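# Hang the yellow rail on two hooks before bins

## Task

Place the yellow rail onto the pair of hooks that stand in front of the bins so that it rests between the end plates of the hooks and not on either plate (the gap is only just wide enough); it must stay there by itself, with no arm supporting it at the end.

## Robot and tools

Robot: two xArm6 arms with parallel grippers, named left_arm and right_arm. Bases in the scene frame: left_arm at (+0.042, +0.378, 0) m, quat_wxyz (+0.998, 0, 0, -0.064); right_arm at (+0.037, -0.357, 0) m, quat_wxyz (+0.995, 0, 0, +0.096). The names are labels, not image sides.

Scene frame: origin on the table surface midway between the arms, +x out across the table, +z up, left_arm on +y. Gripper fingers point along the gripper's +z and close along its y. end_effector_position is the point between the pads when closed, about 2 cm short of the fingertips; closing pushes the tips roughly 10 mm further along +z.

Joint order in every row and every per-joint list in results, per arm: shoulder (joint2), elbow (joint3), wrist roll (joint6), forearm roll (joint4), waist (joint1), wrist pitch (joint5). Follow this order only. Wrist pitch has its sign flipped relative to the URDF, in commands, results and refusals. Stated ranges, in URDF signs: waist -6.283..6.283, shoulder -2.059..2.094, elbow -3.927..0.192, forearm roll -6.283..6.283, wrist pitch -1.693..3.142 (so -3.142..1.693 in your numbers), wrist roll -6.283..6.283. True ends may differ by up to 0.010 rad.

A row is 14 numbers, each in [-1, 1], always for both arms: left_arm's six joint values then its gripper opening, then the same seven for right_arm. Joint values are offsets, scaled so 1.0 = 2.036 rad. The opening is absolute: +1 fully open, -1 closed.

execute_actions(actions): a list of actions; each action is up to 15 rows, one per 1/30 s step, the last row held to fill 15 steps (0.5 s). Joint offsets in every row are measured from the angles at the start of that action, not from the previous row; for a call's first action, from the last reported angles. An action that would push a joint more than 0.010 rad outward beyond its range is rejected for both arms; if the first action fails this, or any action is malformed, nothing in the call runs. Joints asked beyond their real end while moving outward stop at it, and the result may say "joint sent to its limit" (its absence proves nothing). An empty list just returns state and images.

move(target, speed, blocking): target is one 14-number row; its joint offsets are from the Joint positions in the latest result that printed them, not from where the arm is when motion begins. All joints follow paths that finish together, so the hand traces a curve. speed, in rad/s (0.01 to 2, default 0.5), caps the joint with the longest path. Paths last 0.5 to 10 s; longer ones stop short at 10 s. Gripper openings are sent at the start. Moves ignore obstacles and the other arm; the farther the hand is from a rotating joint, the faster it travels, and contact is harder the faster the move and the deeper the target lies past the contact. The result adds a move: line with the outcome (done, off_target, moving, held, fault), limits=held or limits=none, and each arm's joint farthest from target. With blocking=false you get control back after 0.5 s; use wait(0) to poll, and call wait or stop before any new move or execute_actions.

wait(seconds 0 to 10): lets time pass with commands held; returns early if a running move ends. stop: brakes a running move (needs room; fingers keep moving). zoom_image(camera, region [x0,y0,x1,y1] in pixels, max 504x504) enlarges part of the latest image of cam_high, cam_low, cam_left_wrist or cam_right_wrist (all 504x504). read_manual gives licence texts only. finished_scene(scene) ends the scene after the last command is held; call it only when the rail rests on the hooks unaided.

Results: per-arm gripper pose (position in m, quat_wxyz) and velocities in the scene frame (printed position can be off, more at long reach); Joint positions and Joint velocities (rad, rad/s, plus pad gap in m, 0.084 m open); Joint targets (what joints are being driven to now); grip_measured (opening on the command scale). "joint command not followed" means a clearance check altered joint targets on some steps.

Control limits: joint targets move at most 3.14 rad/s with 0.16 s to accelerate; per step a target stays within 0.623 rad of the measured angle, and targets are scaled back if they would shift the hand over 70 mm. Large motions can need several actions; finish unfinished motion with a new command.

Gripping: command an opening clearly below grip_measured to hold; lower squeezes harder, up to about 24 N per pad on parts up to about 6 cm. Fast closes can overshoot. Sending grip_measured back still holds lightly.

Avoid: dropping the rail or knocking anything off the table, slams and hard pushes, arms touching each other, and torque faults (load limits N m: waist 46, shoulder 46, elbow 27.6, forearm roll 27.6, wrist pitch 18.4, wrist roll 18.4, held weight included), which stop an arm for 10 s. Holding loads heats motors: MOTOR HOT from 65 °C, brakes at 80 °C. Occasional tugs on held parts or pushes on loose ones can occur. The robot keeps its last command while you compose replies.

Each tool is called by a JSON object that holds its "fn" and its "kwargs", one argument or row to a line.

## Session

{"fn": "execute_actions", "kwargs": {
  "actions": []
}}

Scene clock: 0.00 s.
left_arm: end_effector_position=(+0.4063, +0.5645, +0.3628) grip_measured=+1.00 end_effector_quat_wxyz=(+0.048, +0.716, -0.697, +0.018) end_effector_velocity=(+0.000, -0.000, -0.000) end_effector_angular_velocity=(+0.000, -0.000, -0.000) | right_arm: end_effector_position=(+0.1720, -0.0422, +0.1172) grip_measured=+1.00 end_effector_quat_wxyz=(+0.722, +0.376, -0.557, +0.167) end_effector_velocity=(+0.000, -0.000, -0.000) end_effector_angular_velocity=(-0.002, -0.000, +0.001)
Joint names: [shoulder, elbow, wrist roll, forearm roll, waist, wrist pitch]
Joint positions: left_arm=[-0.158 -1.369  2.055 -0.061  0.64  -1.61   0.084] | right_arm=[ 1.144 -1.989  2.987  0.284  0.798 -2.495  0.084]
Joint velocities: left_arm=[-0.     0.001 -0.     0.    -0.001  0.001  0.   ] | right_arm=[ 0.001  0.     0.    -0.001 -0.    -0.    -0.   ]
Motor temperatures (°C, as the motors report them): left_arm=[41 44 43 42 38 45] | right_arm=[42 40 44 40 42 41]
Joint targets: left_arm=[-0.158 -1.369 2.055 -0.061 0.640 -1.610] | right_arm=[1.144 -1.989 2.987 0.284 0.798 -2.495]

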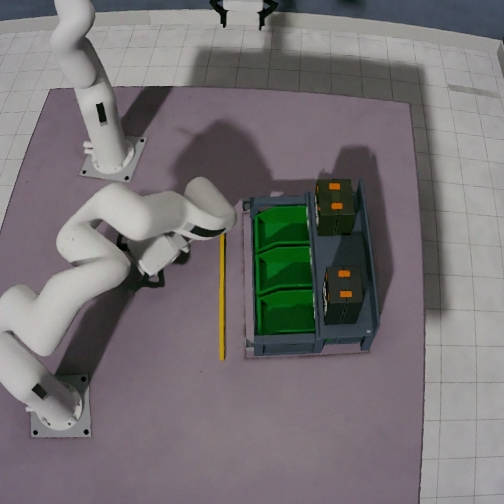

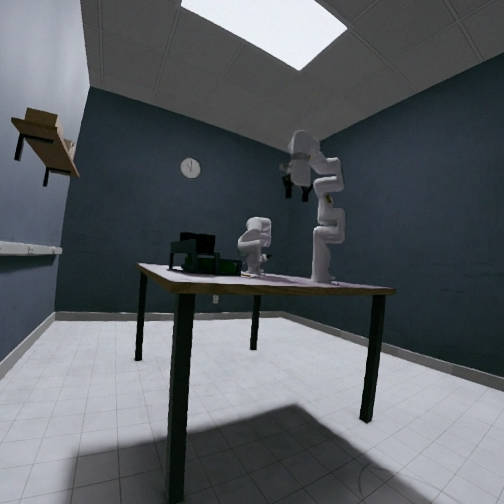

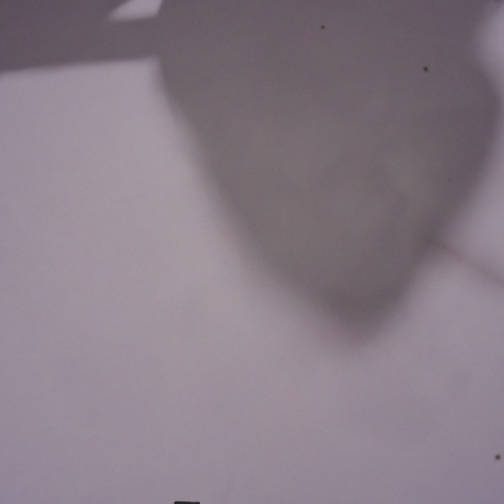

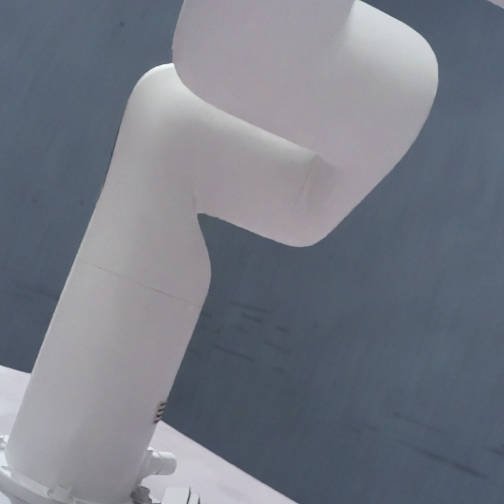

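{"fn": "move", "kwargs": {
  "target": [-0.05,0.144,-0.3335,0.03,-0.3463,0.135,1, -0.5,0.0977,-0.37,-0.1395,-0.1606,0.4082,1],
  "speed": 0.7
}}

Scene clock: 6.97 s.
left_arm: end_effector_position=(+0.4407, +0.3000, +0.3003) grip_measured=+1.00 end_effector_quat_wxyz=(-0.001, +0.707, -0.707, +0.001) end_effector_velocity=(+0.000, -0.001, -0.001) end_effector_angular_velocity=(+0.000, +0.001, -0.001) | right_arm: end_effector_position=(+0.4293, -0.0498, +0.3999) grip_measured=+1.00 end_effector_quat_wxyz=(-0.000, -0.708, +0.707, +0.000) end_effector_velocity=(-0.000, -0.000, +0.001) end_effector_angular_velocity=(+0.003, -0.002, -0.000)
Joint names: [shoulder, elbow, wrist roll, forearm roll, waist, wrist pitch]
Joint positions: left_arm=[-0.26  -1.076  1.376  0.    -0.065 -1.335  0.084] | right_arm=[ 0.126 -1.79   2.234  0.     0.472 -1.664  0.084]
Joint velocities: left_arm=[ 0.002  0.    -0.001 -0.    -0.002  0.001 -0.   ] | right_arm=[-0.003 -0.    -0.     0.001 -0.001  0.     0.   ]
Motor temperatures (°C, as the motors report them): left_arm=[41 45 43 42 38 45] | right_arm=[43 41 44 40 42 41]
Joint targets: left_arm=[-0.260 -1.076 1.376 0.000 -0.065 -1.335] | right_arm=[0.126 -1.790 2.234 0.000 0.472 -1.664]
move: done; limits=none; left_arm: farthest joint: the elbow, 0.001 radians from its target (0.294 radians at the start); right_arm: farthest joint: the waist, 0.001 radians from its target (0.327 radians at the start)

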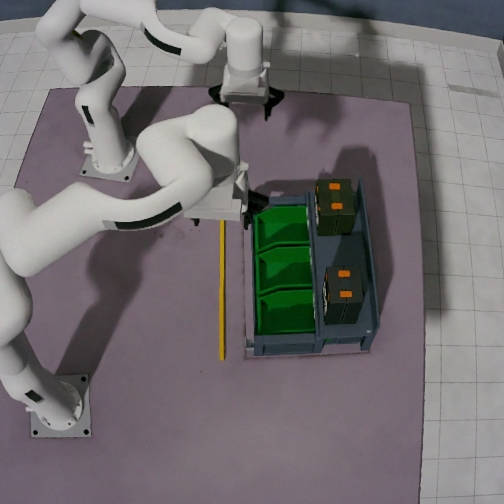

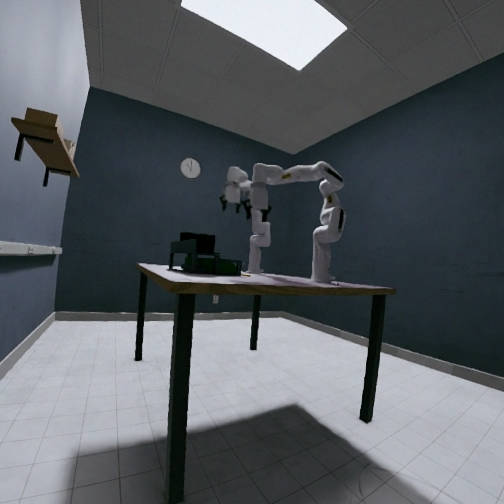

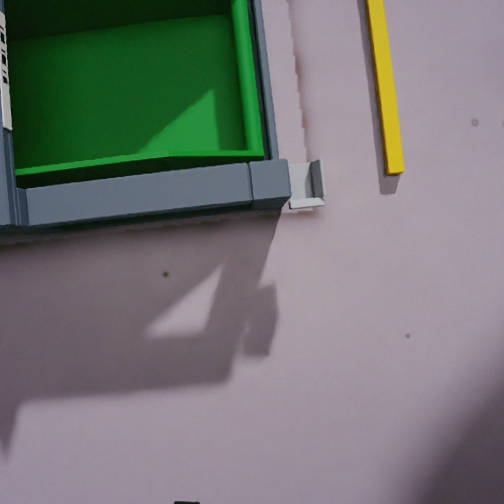

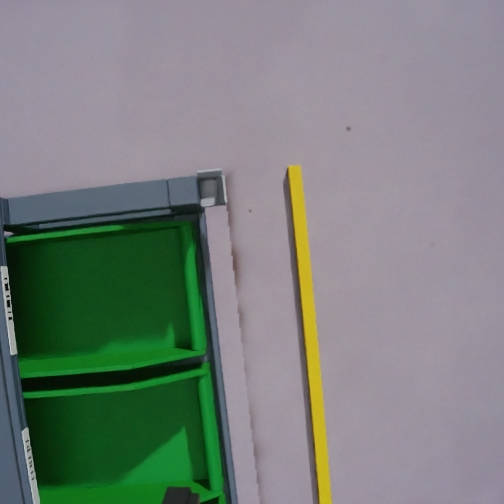

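{"fn": "move", "kwargs": {
  "target": [-0.0212,0.1038,-0.0417,0,-0.0425,0.0822,1, 0.1088,0.3521,0.0044,0,0.0533,0.4609,-0.3],
  "speed": 0.6
}}

Scene clock: 20.07 s.
left_arm: end_effector_position=(+0.4149, +0.2709, +0.2403) grip_measured=+1.00 end_effector_quat_wxyz=(-0.000, +0.707, -0.707, +0.001) end_effector_velocity=(-0.000, -0.000, -0.001) end_effector_angular_velocity=(+0.000, +0.001, -0.000) | right_arm: end_effector_position=(+0.4010, -0.0022, +0.0603) grip_measured=-0.32 end_effector_quat_wxyz=(+0.000, -0.742, +0.671, +0.000) end_effector_velocity=(-0.003, -0.002, -0.004) end_effector_angular_velocity=(-0.006, +0.006, +0.001)
Joint names: [shoulder, elbow, wrist roll, forearm roll, waist, wrist pitch]
Joint positions: left_arm=[-0.303 -0.865  1.291  0.    -0.151 -1.167  0.084] | right_arm=[ 0.347 -1.074  2.243  0.     0.58  -0.726  0.03 ]
Joint velocities: left_arm=[-0.     0.001  0.    -0.    -0.    -0.    -0.   ] | right_arm=[ 0.004  0.006 -0.     0.     0.001  0.001 -0.   ]
Motor temperatures (°C, as the motors report them): left_arm=[41 47 43 42 38 45] | right_arm=[43 43 44 40 42 41]
Joint targets: left_arm=[-0.303 -0.865 1.291 0.000 -0.151 -1.167] | right_arm=[0.348 -1.073 2.243 0.000 0.580 -0.726]
move: done; limits=none; left_arm: farthest joint: the elbow, 0.001 radians from its target (0.212 radians at the start); right_arm: farthest joint: the elbow, 0.001 radians from its target (0.717 radians at the start)

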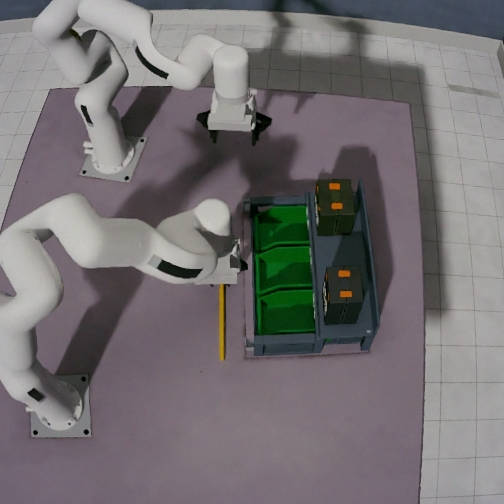

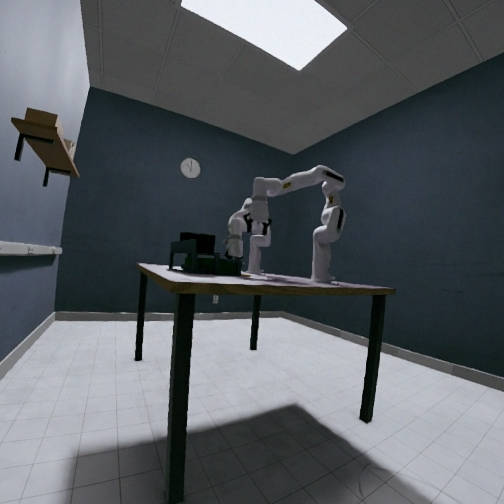

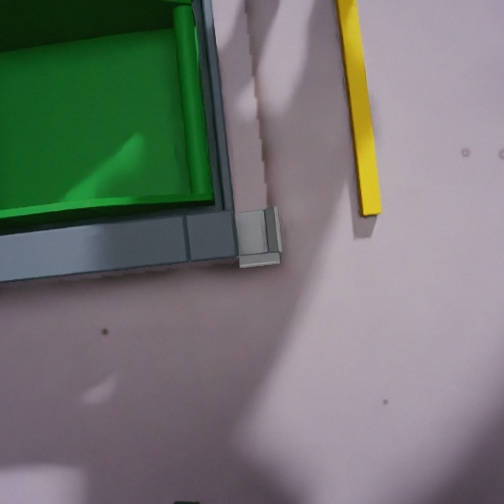

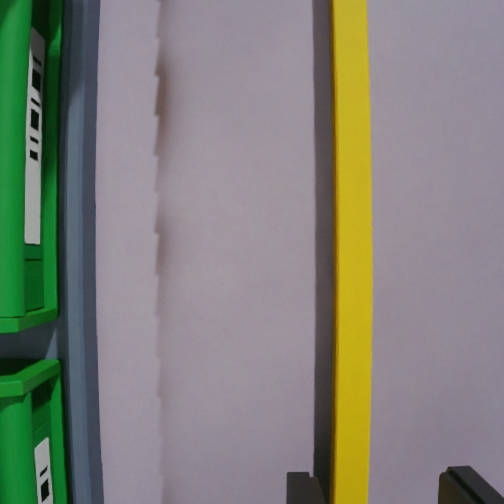

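{"fn": "move", "kwargs": {
  "target": [0,0,0,0,0,0,1, 0.0404,0.0051,-0.002,0,0,0.045,-0.4],
  "speed": 0.1
}}

{"fn": "execute_actions", "kwargs": {
  "actions": [
    [[0,0,0,0,0,0,1, 0,0,0,0,0,0,-0.5],[0,0,0,0,0,0,1, 0,0,0,0,0,0,-0.55],[0,0,0,0,0,0,1, 0,0,0,0,0,0,-0.6],[0,0,0,0,0,0,1, 0,0,0,0,0,0,-0.65],[0,0,0,0,0,0,1, 0,0,0,0,0,0,-0.68],[0,0,0,0,0,0,1, 0,0,0,0,0,0,-0.72],[0,0,0,0,0,0,1, 0,0,0,0,0,0,-0.75],[0,0,0,0,0,0,1, 0,0,0,0,0,0,-0.78],[0,0,0,0,0,0,1, 0,0,0,0,0,0,-0.82],[0,0,0,0,0,0,1, 0,0,0,0,0,0,-0.86],[0,0,0,0,0,0,1, 0,0,0,0,0,0,-0.9],[0,0,0,0,0,0,1, 0,0,0,0,0,0,-0.95],[0,0,0,0,0,0,1, 0,0,0,0,0,0,-1]],
    [[0,0,0,0,0,0,1, 0,0,0,0,0,0,-1]]
  ]
}}

Scene clock: 30.60 s.
left_arm: end_effector_position=(+0.4149, +0.2709, +0.2403) grip_measured=+1.00 end_effector_quat_wxyz=(-0.000, +0.707, -0.707, +0.001) end_effector_velocity=(-0.000, +0.000, -0.000) end_effector_angular_velocity=(+0.000, +0.002, +0.001) | right_arm: end_effector_position=(+0.4009, -0.0022, +0.0222) grip_measured=-0.42 end_effector_quat_wxyz=(+0.000, -0.743, +0.669, +0.000) end_effector_velocity=(-0.000, -0.000, -0.000) end_effector_angular_velocity=(-0.001, +0.000, +0.001)
Joint names: [shoulder, elbow, wrist roll, forearm roll, waist, wrist pitch]
Joint positions: left_arm=[-0.303 -0.865  1.291  0.    -0.151 -1.167  0.084] | right_arm=[ 0.429 -1.064  2.239  0.     0.58  -0.634  0.026]
Joint velocities: left_arm=[ 0.001 -0.001 -0.001  0.     0.    -0.001  0.   ] | right_arm=[ 0.     0.001  0.    -0.001  0.     0.001 -0.   ]
Motor temperatures (°C, as the motors report them): left_arm=[41 47 43 42 38 45] | right_arm=[43 43 44 40 42 41]
Joint targets: left_arm=[-0.303 -0.865 1.291 0.000 -0.151 -1.167] | right_arm=[0.430 -1.063 2.239 0.000 0.580 -0.634]
move: done; limits=none; left_arm: farthest joint: the waist, 0.000 radians from its target (0.000 radians at the start); right_arm: farthest joint: the waist, 0.000 radians from its target (0.000 radians at the start)

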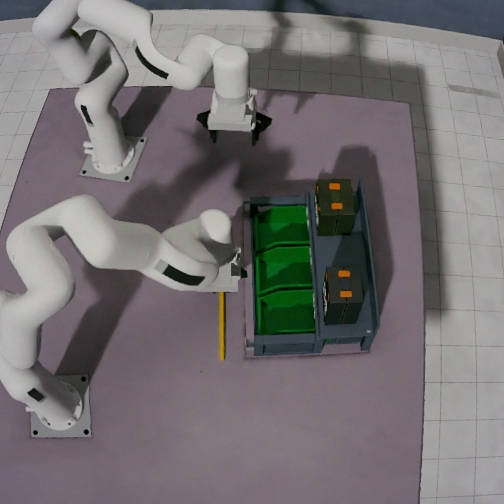

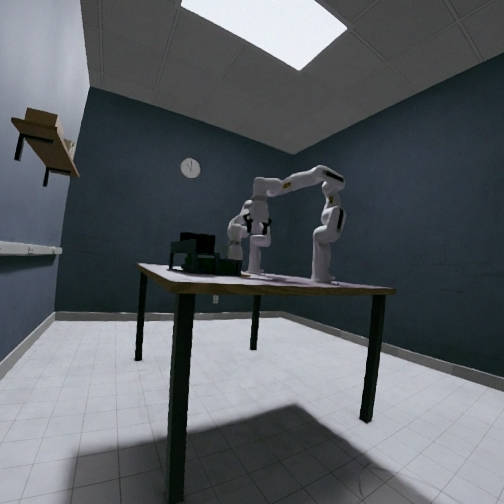

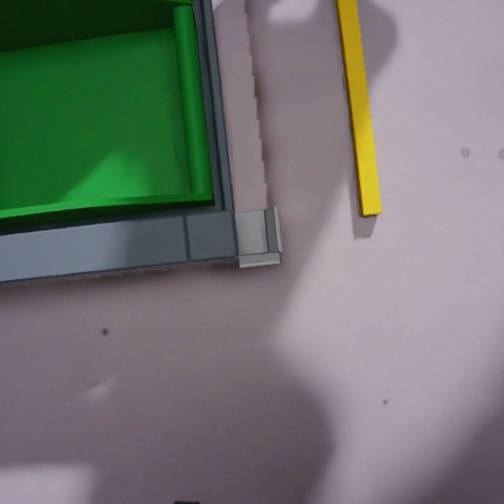

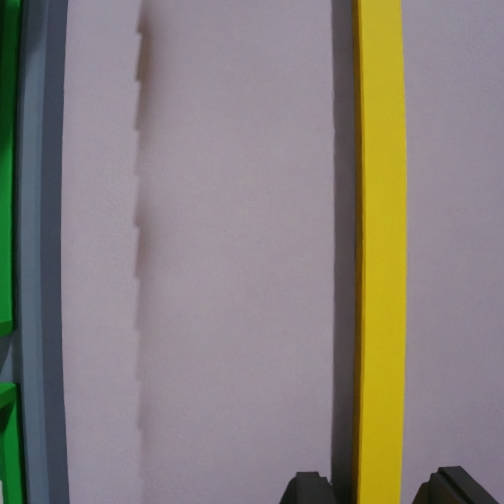

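Scene clock: 31.60 s.
left_arm: end_effector_position=(+0.4149, +0.2709, +0.2403) grip_measured=+1.00 end_effector_quat_wxyz=(-0.000, +0.707, -0.707, +0.001) end_effector_velocity=(-0.000, -0.000, +0.000) end_effector_angular_velocity=(+0.000, +0.001, -0.000) | right_arm: end_effector_position=(+0.4009, -0.0022, +0.0222) grip_measured=-0.78 end_effector_quat_wxyz=(+0.000, -0.743, +0.669, +0.000) end_effector_velocity=(+0.000, +0.000, +0.000) end_effector_angular_velocity=(+0.000, -0.001, +0.001)
Joint names: [shoulder, elbow, wrist roll, forearm roll, waist, wrist pitch]
Joint positions: left_arm=[-0.303 -0.865  1.291  0.    -0.151 -1.167  0.084] | right_arm=[ 0.429 -1.064  2.239  0.     0.58  -0.634  0.01 ]
Joint velocities: left_arm=[ 0.    -0.001  0.    -0.    -0.    -0.001 -0.   ] | right_arm=[-0.    -0.     0.    -0.001  0.     0.     0.   ]
Motor temperatures (°C, as the motors report them): left_arm=[41 47 43 42 38 45] | right_arm=[43 43 44 40 42 41]
Joint targets: left_arm=[-0.303 -0.865 1.291 0.000 -0.151 -1.167] | right_arm=[0.429 -1.064 2.239 0.000 0.580 -0.634]

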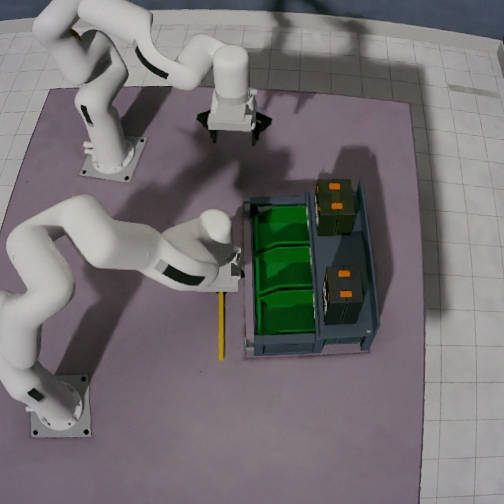

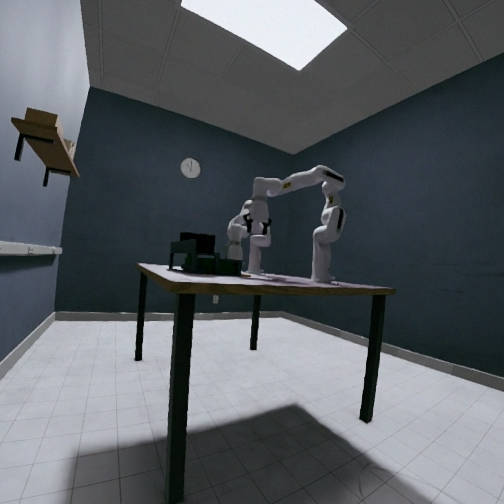

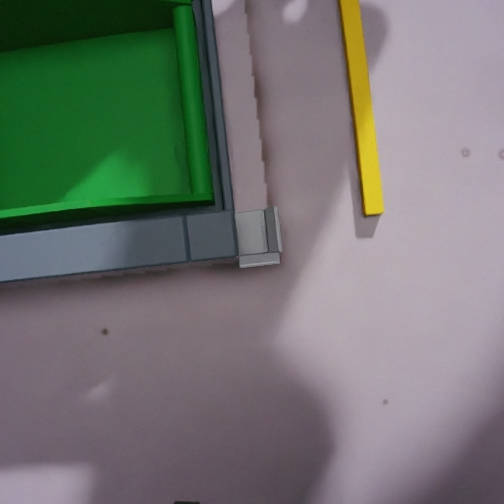

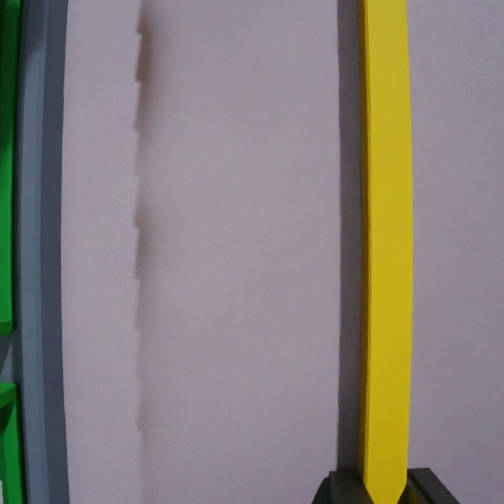

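{"fn": "move", "kwargs": {
  "target": [0,0,0,0,0,0,1, -0.0892,-0.0237,0,0,0,-0.1134,-1],
  "speed": 0.2
}}

{"fn": "move", "kwargs": {
  "target": [0,0,0,0,0,0,1, 0.0905,-0.1318,-0.027,0,-0.0254,-0.0413,-1],
  "speed": 0.18
}}

{"fn": "zoom_image", "kwargs": {
  "camera": "cam_left_wrist",
  "region": [200, 180, 310, 280]
}}

Scene clock: 42.47 s.
left_arm: end_effector_position=(+0.4149, +0.2709, +0.2403) grip_measured=+1.00 end_effector_quat_wxyz=(-0.000, +0.707, -0.707, +0.001) end_effector_velocity=(+0.000, +0.000, -0.000) end_effector_angular_velocity=(-0.000, -0.001, +0.001) | right_arm: end_effector_position=(+0.4005, -0.0026, +0.1145) grip_measured=-0.78 end_effector_quat_wxyz=(-0.001, -0.743, +0.669, +0.000) end_effector_velocity=(+0.002, +0.002, +0.003) end_effector_angular_velocity=(+0.005, -0.005, +0.000)
Joint names: [shoulder, elbow, wrist roll, forearm roll, waist, wrist pitch]
Joint positions: left_arm=[-0.303 -0.865  1.291  0.    -0.151 -1.167  0.084] | right_arm=[ 0.248 -1.112  2.239  0.     0.58  -0.865  0.01 ]
Joint velocities: left_arm=[ 0.001 -0.    -0.     0.     0.001  0.001  0.   ] | right_arm=[-0.003 -0.004 -0.     0.     0.    -0.    -0.   ]
Motor temperatures (°C, as the motors report them): left_arm=[41 47 43 42 38 45] | right_arm=[43 43 44 40 42 41]
Joint targets: left_arm=[-0.303 -0.865 1.291 0.000 -0.151 -1.167] | right_arm=[0.247 -1.112 2.239 0.000 0.580 -0.865]
move: done; limits=none; left_arm: farthest joint: the waist, 0.000 radians from its target (0.000 radians at the start); right_arm: farthest joint: the shoulder, 0.001 radians from its target (0.182 radians at the start)

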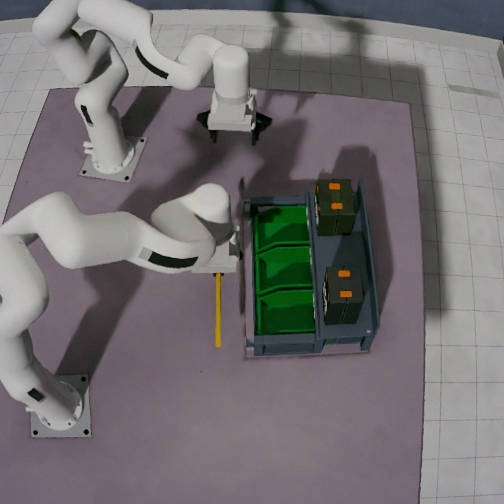

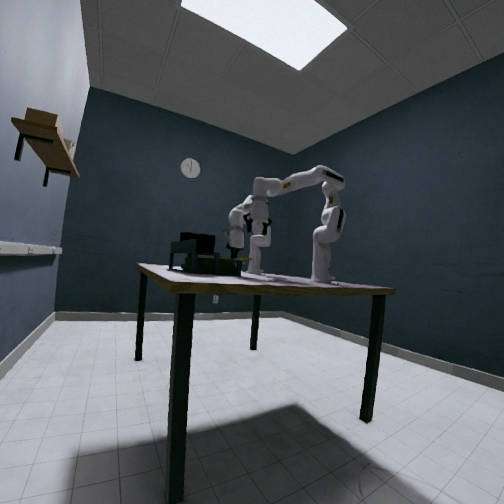

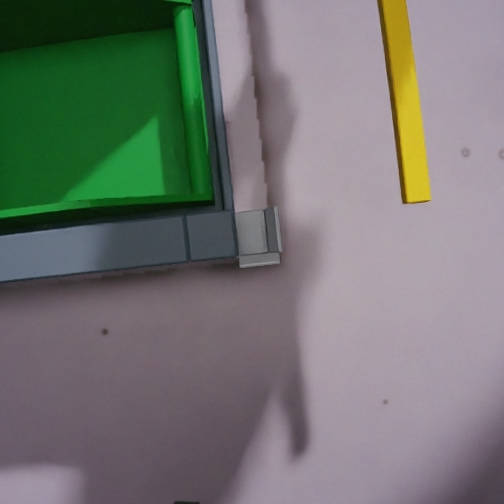

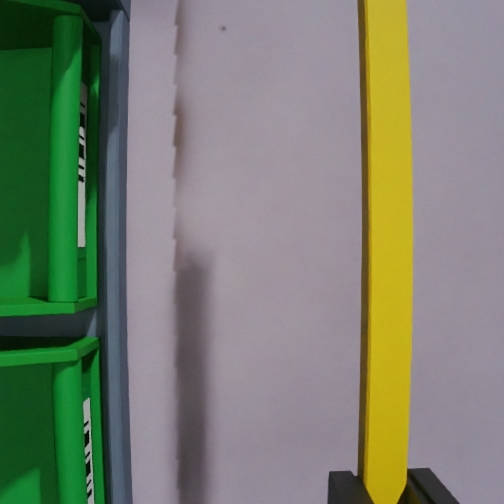

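Scene clock: 44.37 s.
left_arm: end_effector_position=(+0.4149, +0.2709, +0.2403) grip_measured=+1.00 end_effector_quat_wxyz=(-0.000, +0.707, -0.707, +0.001) end_effector_velocity=(-0.000, +0.000, -0.001) end_effector_angular_velocity=(+0.001, +0.002, -0.001) | right_arm: end_effector_position=(+0.4624, +0.0169, +0.1145) grip_measured=-0.78 end_effector_quat_wxyz=(+0.001, +0.744, -0.668, -0.000) end_effector_velocity=(+0.001, +0.000, +0.000) end_effector_angular_velocity=(+0.000, -0.000, +0.000)
Joint names: [shoulder, elbow, wrist roll, forearm roll, waist, wrist pitch]
Joint positions: left_arm=[-0.303 -0.865  1.291  0.    -0.151 -1.167  0.084] | right_arm=[ 0.432 -1.38   2.184  0.     0.528 -0.949  0.01 ]
Joint velocities: left_arm=[ 0.002  0.     0.001 -0.    -0.    -0.     0.   ] | right_arm=[ 0.001 -0.002 -0.001 -0.    -0.    -0.     0.   ]
Motor temperatures (°C, as the motors report them): left_arm=[41 47 43 42 38 45] | right_arm=[43 43 44 40 42 41]
Joint targets: left_arm=[-0.303 -0.865 1.291 0.000 -0.151 -1.167] | right_arm=[0.432 -1.380 2.184 0.000 0.528 -0.949]
move: done; limits=none; left_arm: farthest joint: the waist, 0.000 radians from its target (0.000 radians at the start); right_arm: farthest joint: the elbow, 0.001 radians from its target (0.269 radians at the start)

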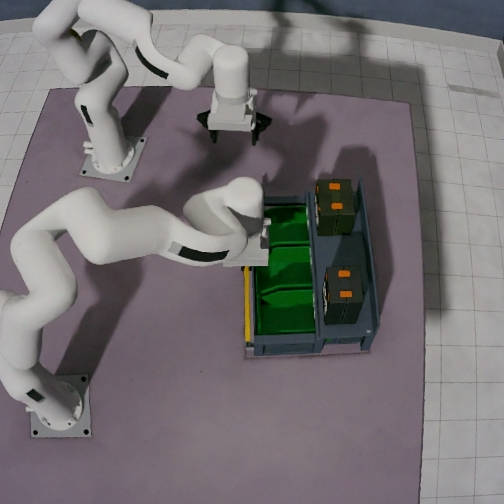

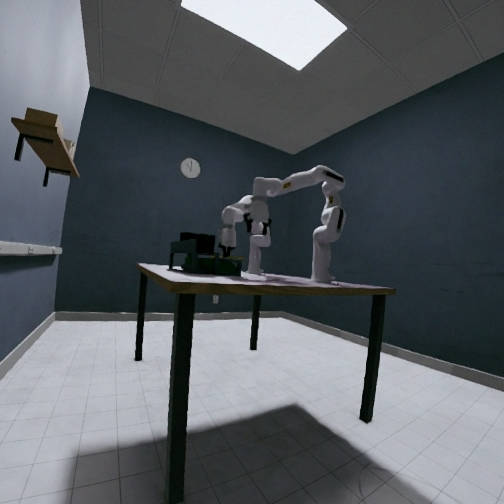

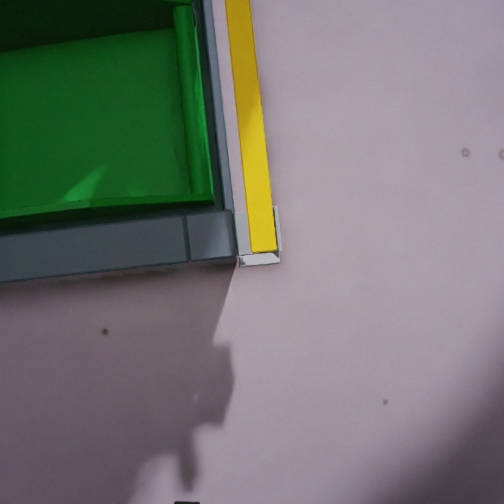

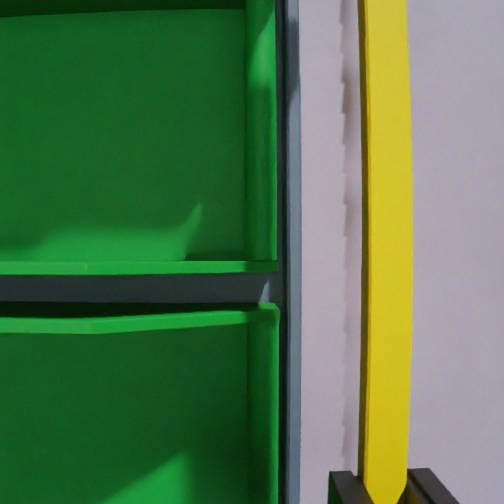

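Region (200, 180, 310, 280) of cam_left_wrist's 504x504 image, scaled by 4.582, with more detail than that image has; it fills the top 458 rows of this view, and the rest is white.

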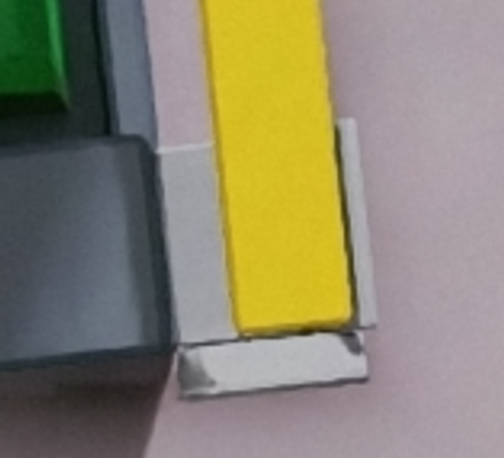

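{"fn": "move", "kwargs": {
  "target": [0,0,0,0,0,0,1, 0.0146,-0.0002,-0.0027,0,-0.0027,0.0144,-1],
  "speed": 0.03
}}

{"fn": "zoom_image", "kwargs": {
  "camera": "cam_left_wrist",
  "region": [200, 180, 310, 280]
}}

{"fn": "zoom_image", "kwargs": {
  "camera": "cam_high",
  "region": [220, 310, 280, 370]
}}

Scene clock: 49.67 s.
left_arm: end_effector_position=(+0.4149, +0.2709, +0.2403) grip_measured=+1.00 end_effector_quat_wxyz=(-0.000, +0.707, -0.707, +0.001) end_effector_velocity=(+0.000, +0.000, -0.000) end_effector_angular_velocity=(+0.000, +0.001, +0.002) | right_arm: end_effector_position=(+0.4666, +0.0164, +0.1001) grip_measured=-0.78 end_effector_quat_wxyz=(+0.001, +0.744, -0.668, -0.000) end_effector_velocity=(+0.001, +0.001, +0.001) end_effector_angular_velocity=(+0.002, -0.004, +0.001)
Joint names: [shoulder, elbow, wrist roll, forearm roll, waist, wrist pitch]
Joint positions: left_arm=[-0.303 -0.865  1.291  0.    -0.151 -1.167  0.084] | right_arm=[ 0.462 -1.38   2.179  0.     0.523 -0.92   0.01 ]
Joint velocities: left_arm=[ 0.001  0.    -0.002 -0.     0.     0.    -0.   ] | right_arm=[-0.    -0.002 -0.    -0.001 -0.     0.002 -0.   ]
Motor temperatures (°C, as the motors report them): left_arm=[41 47 43 42 38 45] | right_arm=[43 44 44 40 42 41]
Joint targets: left_arm=[-0.303 -0.865 1.291 0.000 -0.151 -1.167] | right_arm=[0.462 -1.380 2.179 0.000 0.523 -0.920]
move: done; limits=none; left_arm: farthest joint: the waist, 0.000 radians from its target (0.000 radians at the start); right_arm: farthest joint: the waist, 0.001 radians from its target (0.006 radians at the start)

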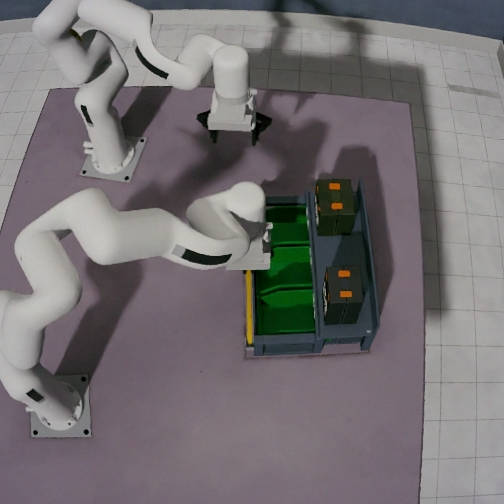

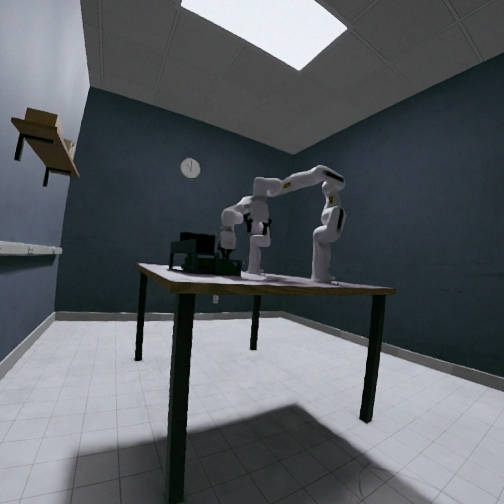

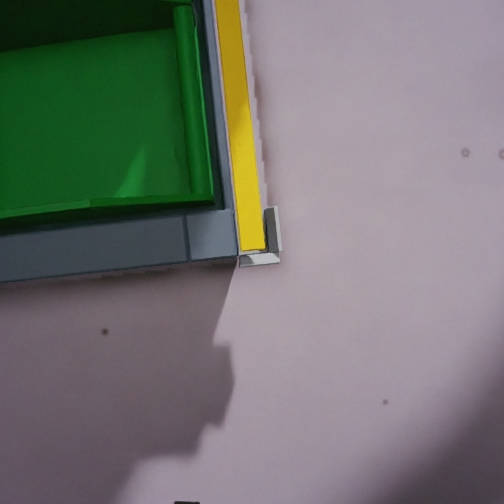

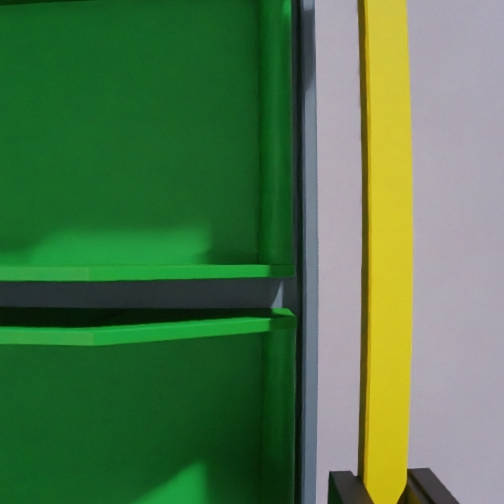

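Region (200, 180, 310, 280) of cam_left_wrist's 504x504 image, scaled by 4.582, with more detail than that image has; it fills the top 458 rows of this view, and the rest is white.

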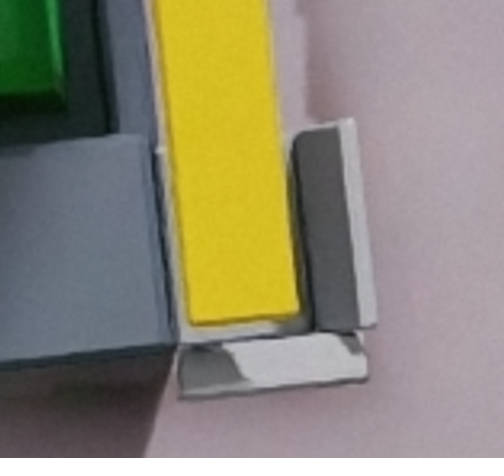

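Region (220, 310, 280, 370) of cam_high's 504x504 image, scaled by 8.400, with more detail than that image has.

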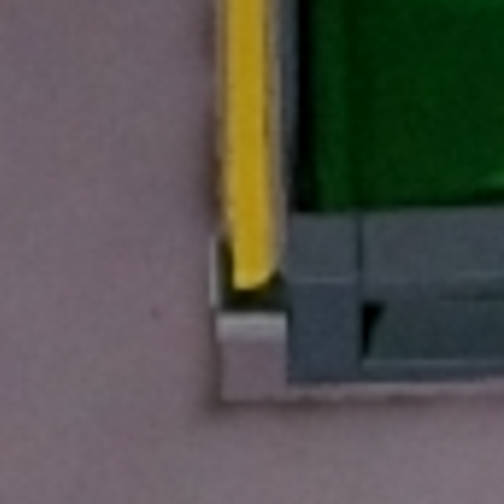

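{"fn": "move", "kwargs": {
  "target": [0,0,0,0,0,0,1, 0.0169,0.0072,0.0003,0,0.0003,0.0241,-1],
  "speed": 0.02
}}

{"fn": "zoom_image", "kwargs": {
  "camera": "cam_left_wrist",
  "region": [200, 180, 310, 280]
}}

{"fn": "zoom_image", "kwargs": {
  "camera": "cam_high",
  "region": [220, 310, 280, 370]
}}

Scene clock: 56.63 s.
left_arm: end_effector_position=(+0.4149, +0.2709, +0.2403) grip_measured=+1.00 end_effector_quat_wxyz=(-0.000, +0.707, -0.707, +0.001) end_effector_velocity=(+0.000, -0.000, +0.001) end_effector_angular_velocity=(-0.001, -0.003, +0.000) | right_arm: end_effector_position=(+0.4665, +0.0169, +0.0785) grip_measured=-0.78 end_effector_quat_wxyz=(+0.001, +0.744, -0.668, -0.000) end_effector_velocity=(+0.001, +0.001, +0.001) end_effector_angular_velocity=(+0.002, -0.002, -0.000)
Joint names: [shoulder, elbow, wrist roll, forearm roll, waist, wrist pitch]
Joint positions: left_arm=[-0.303 -0.865  1.291  0.    -0.151 -1.167  0.084] | right_arm=[ 0.496 -1.366  2.179  0.     0.524 -0.871  0.01 ]
Joint velocities: left_arm=[-0.001 -0.001 -0.001 -0.    -0.001  0.001 -0.   ] | right_arm=[-0.001 -0.001 -0.     0.     0.     0.002 -0.   ]
Motor temperatures (°C, as the motors report them): left_arm=[41 48 43 42 38 45] | right_arm=[43 44 44 40 42 41]
Joint targets: left_arm=[-0.303 -0.865 1.291 0.000 -0.151 -1.167] | right_arm=[0.496 -1.366 2.179 0.000 0.524 -0.871]
move: done; limits=none; left_arm: farthest joint: the waist, 0.000 radians from its target (0.000 radians at the start); right_arm: farthest joint: the shoulder, 0.001 radians from its target (0.035 radians at the start)

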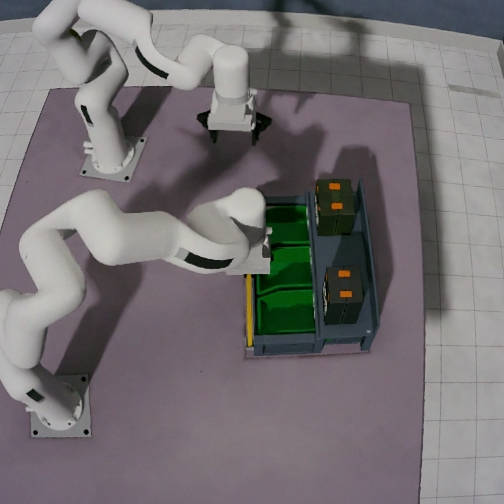

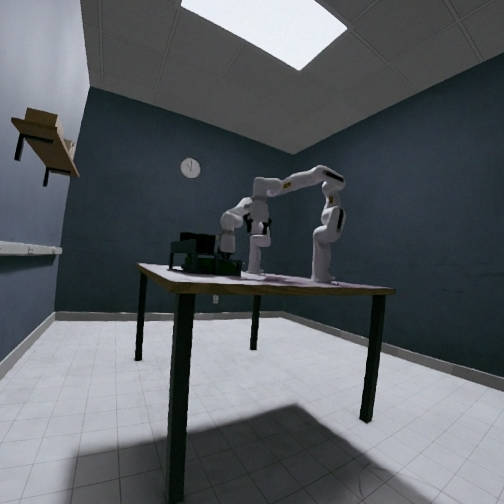

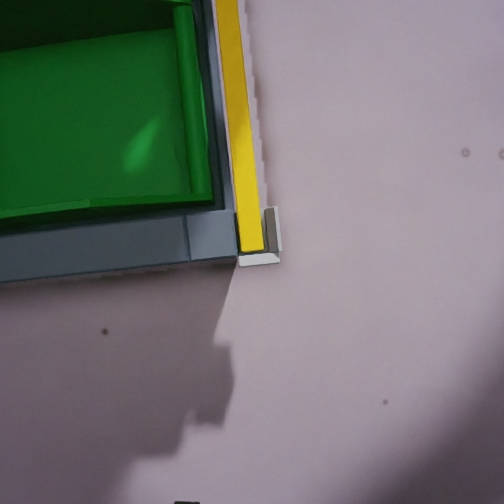

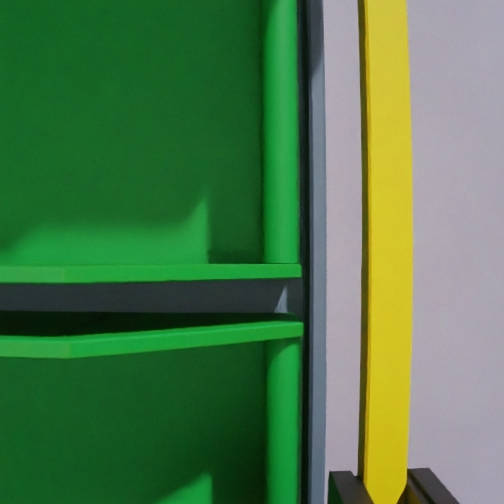

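Region (200, 180, 310, 280) of cam_left_wrist's 504x504 image, scaled by 4.582, with more detail than that image has; it fills the top 458 rows of this view, and the rest is white.

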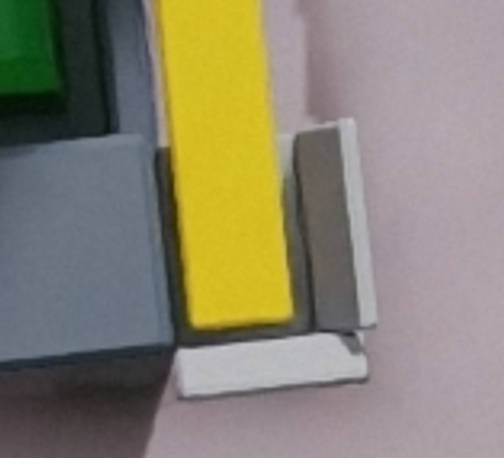

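Region (220, 310, 280, 370) of cam_high's 504x504 image, scaled by 8.400, with more detail than that image has.

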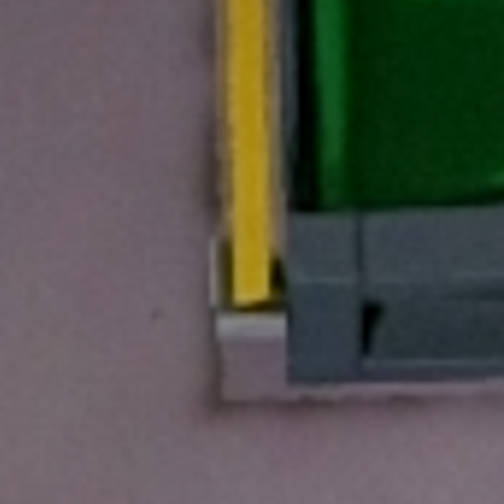

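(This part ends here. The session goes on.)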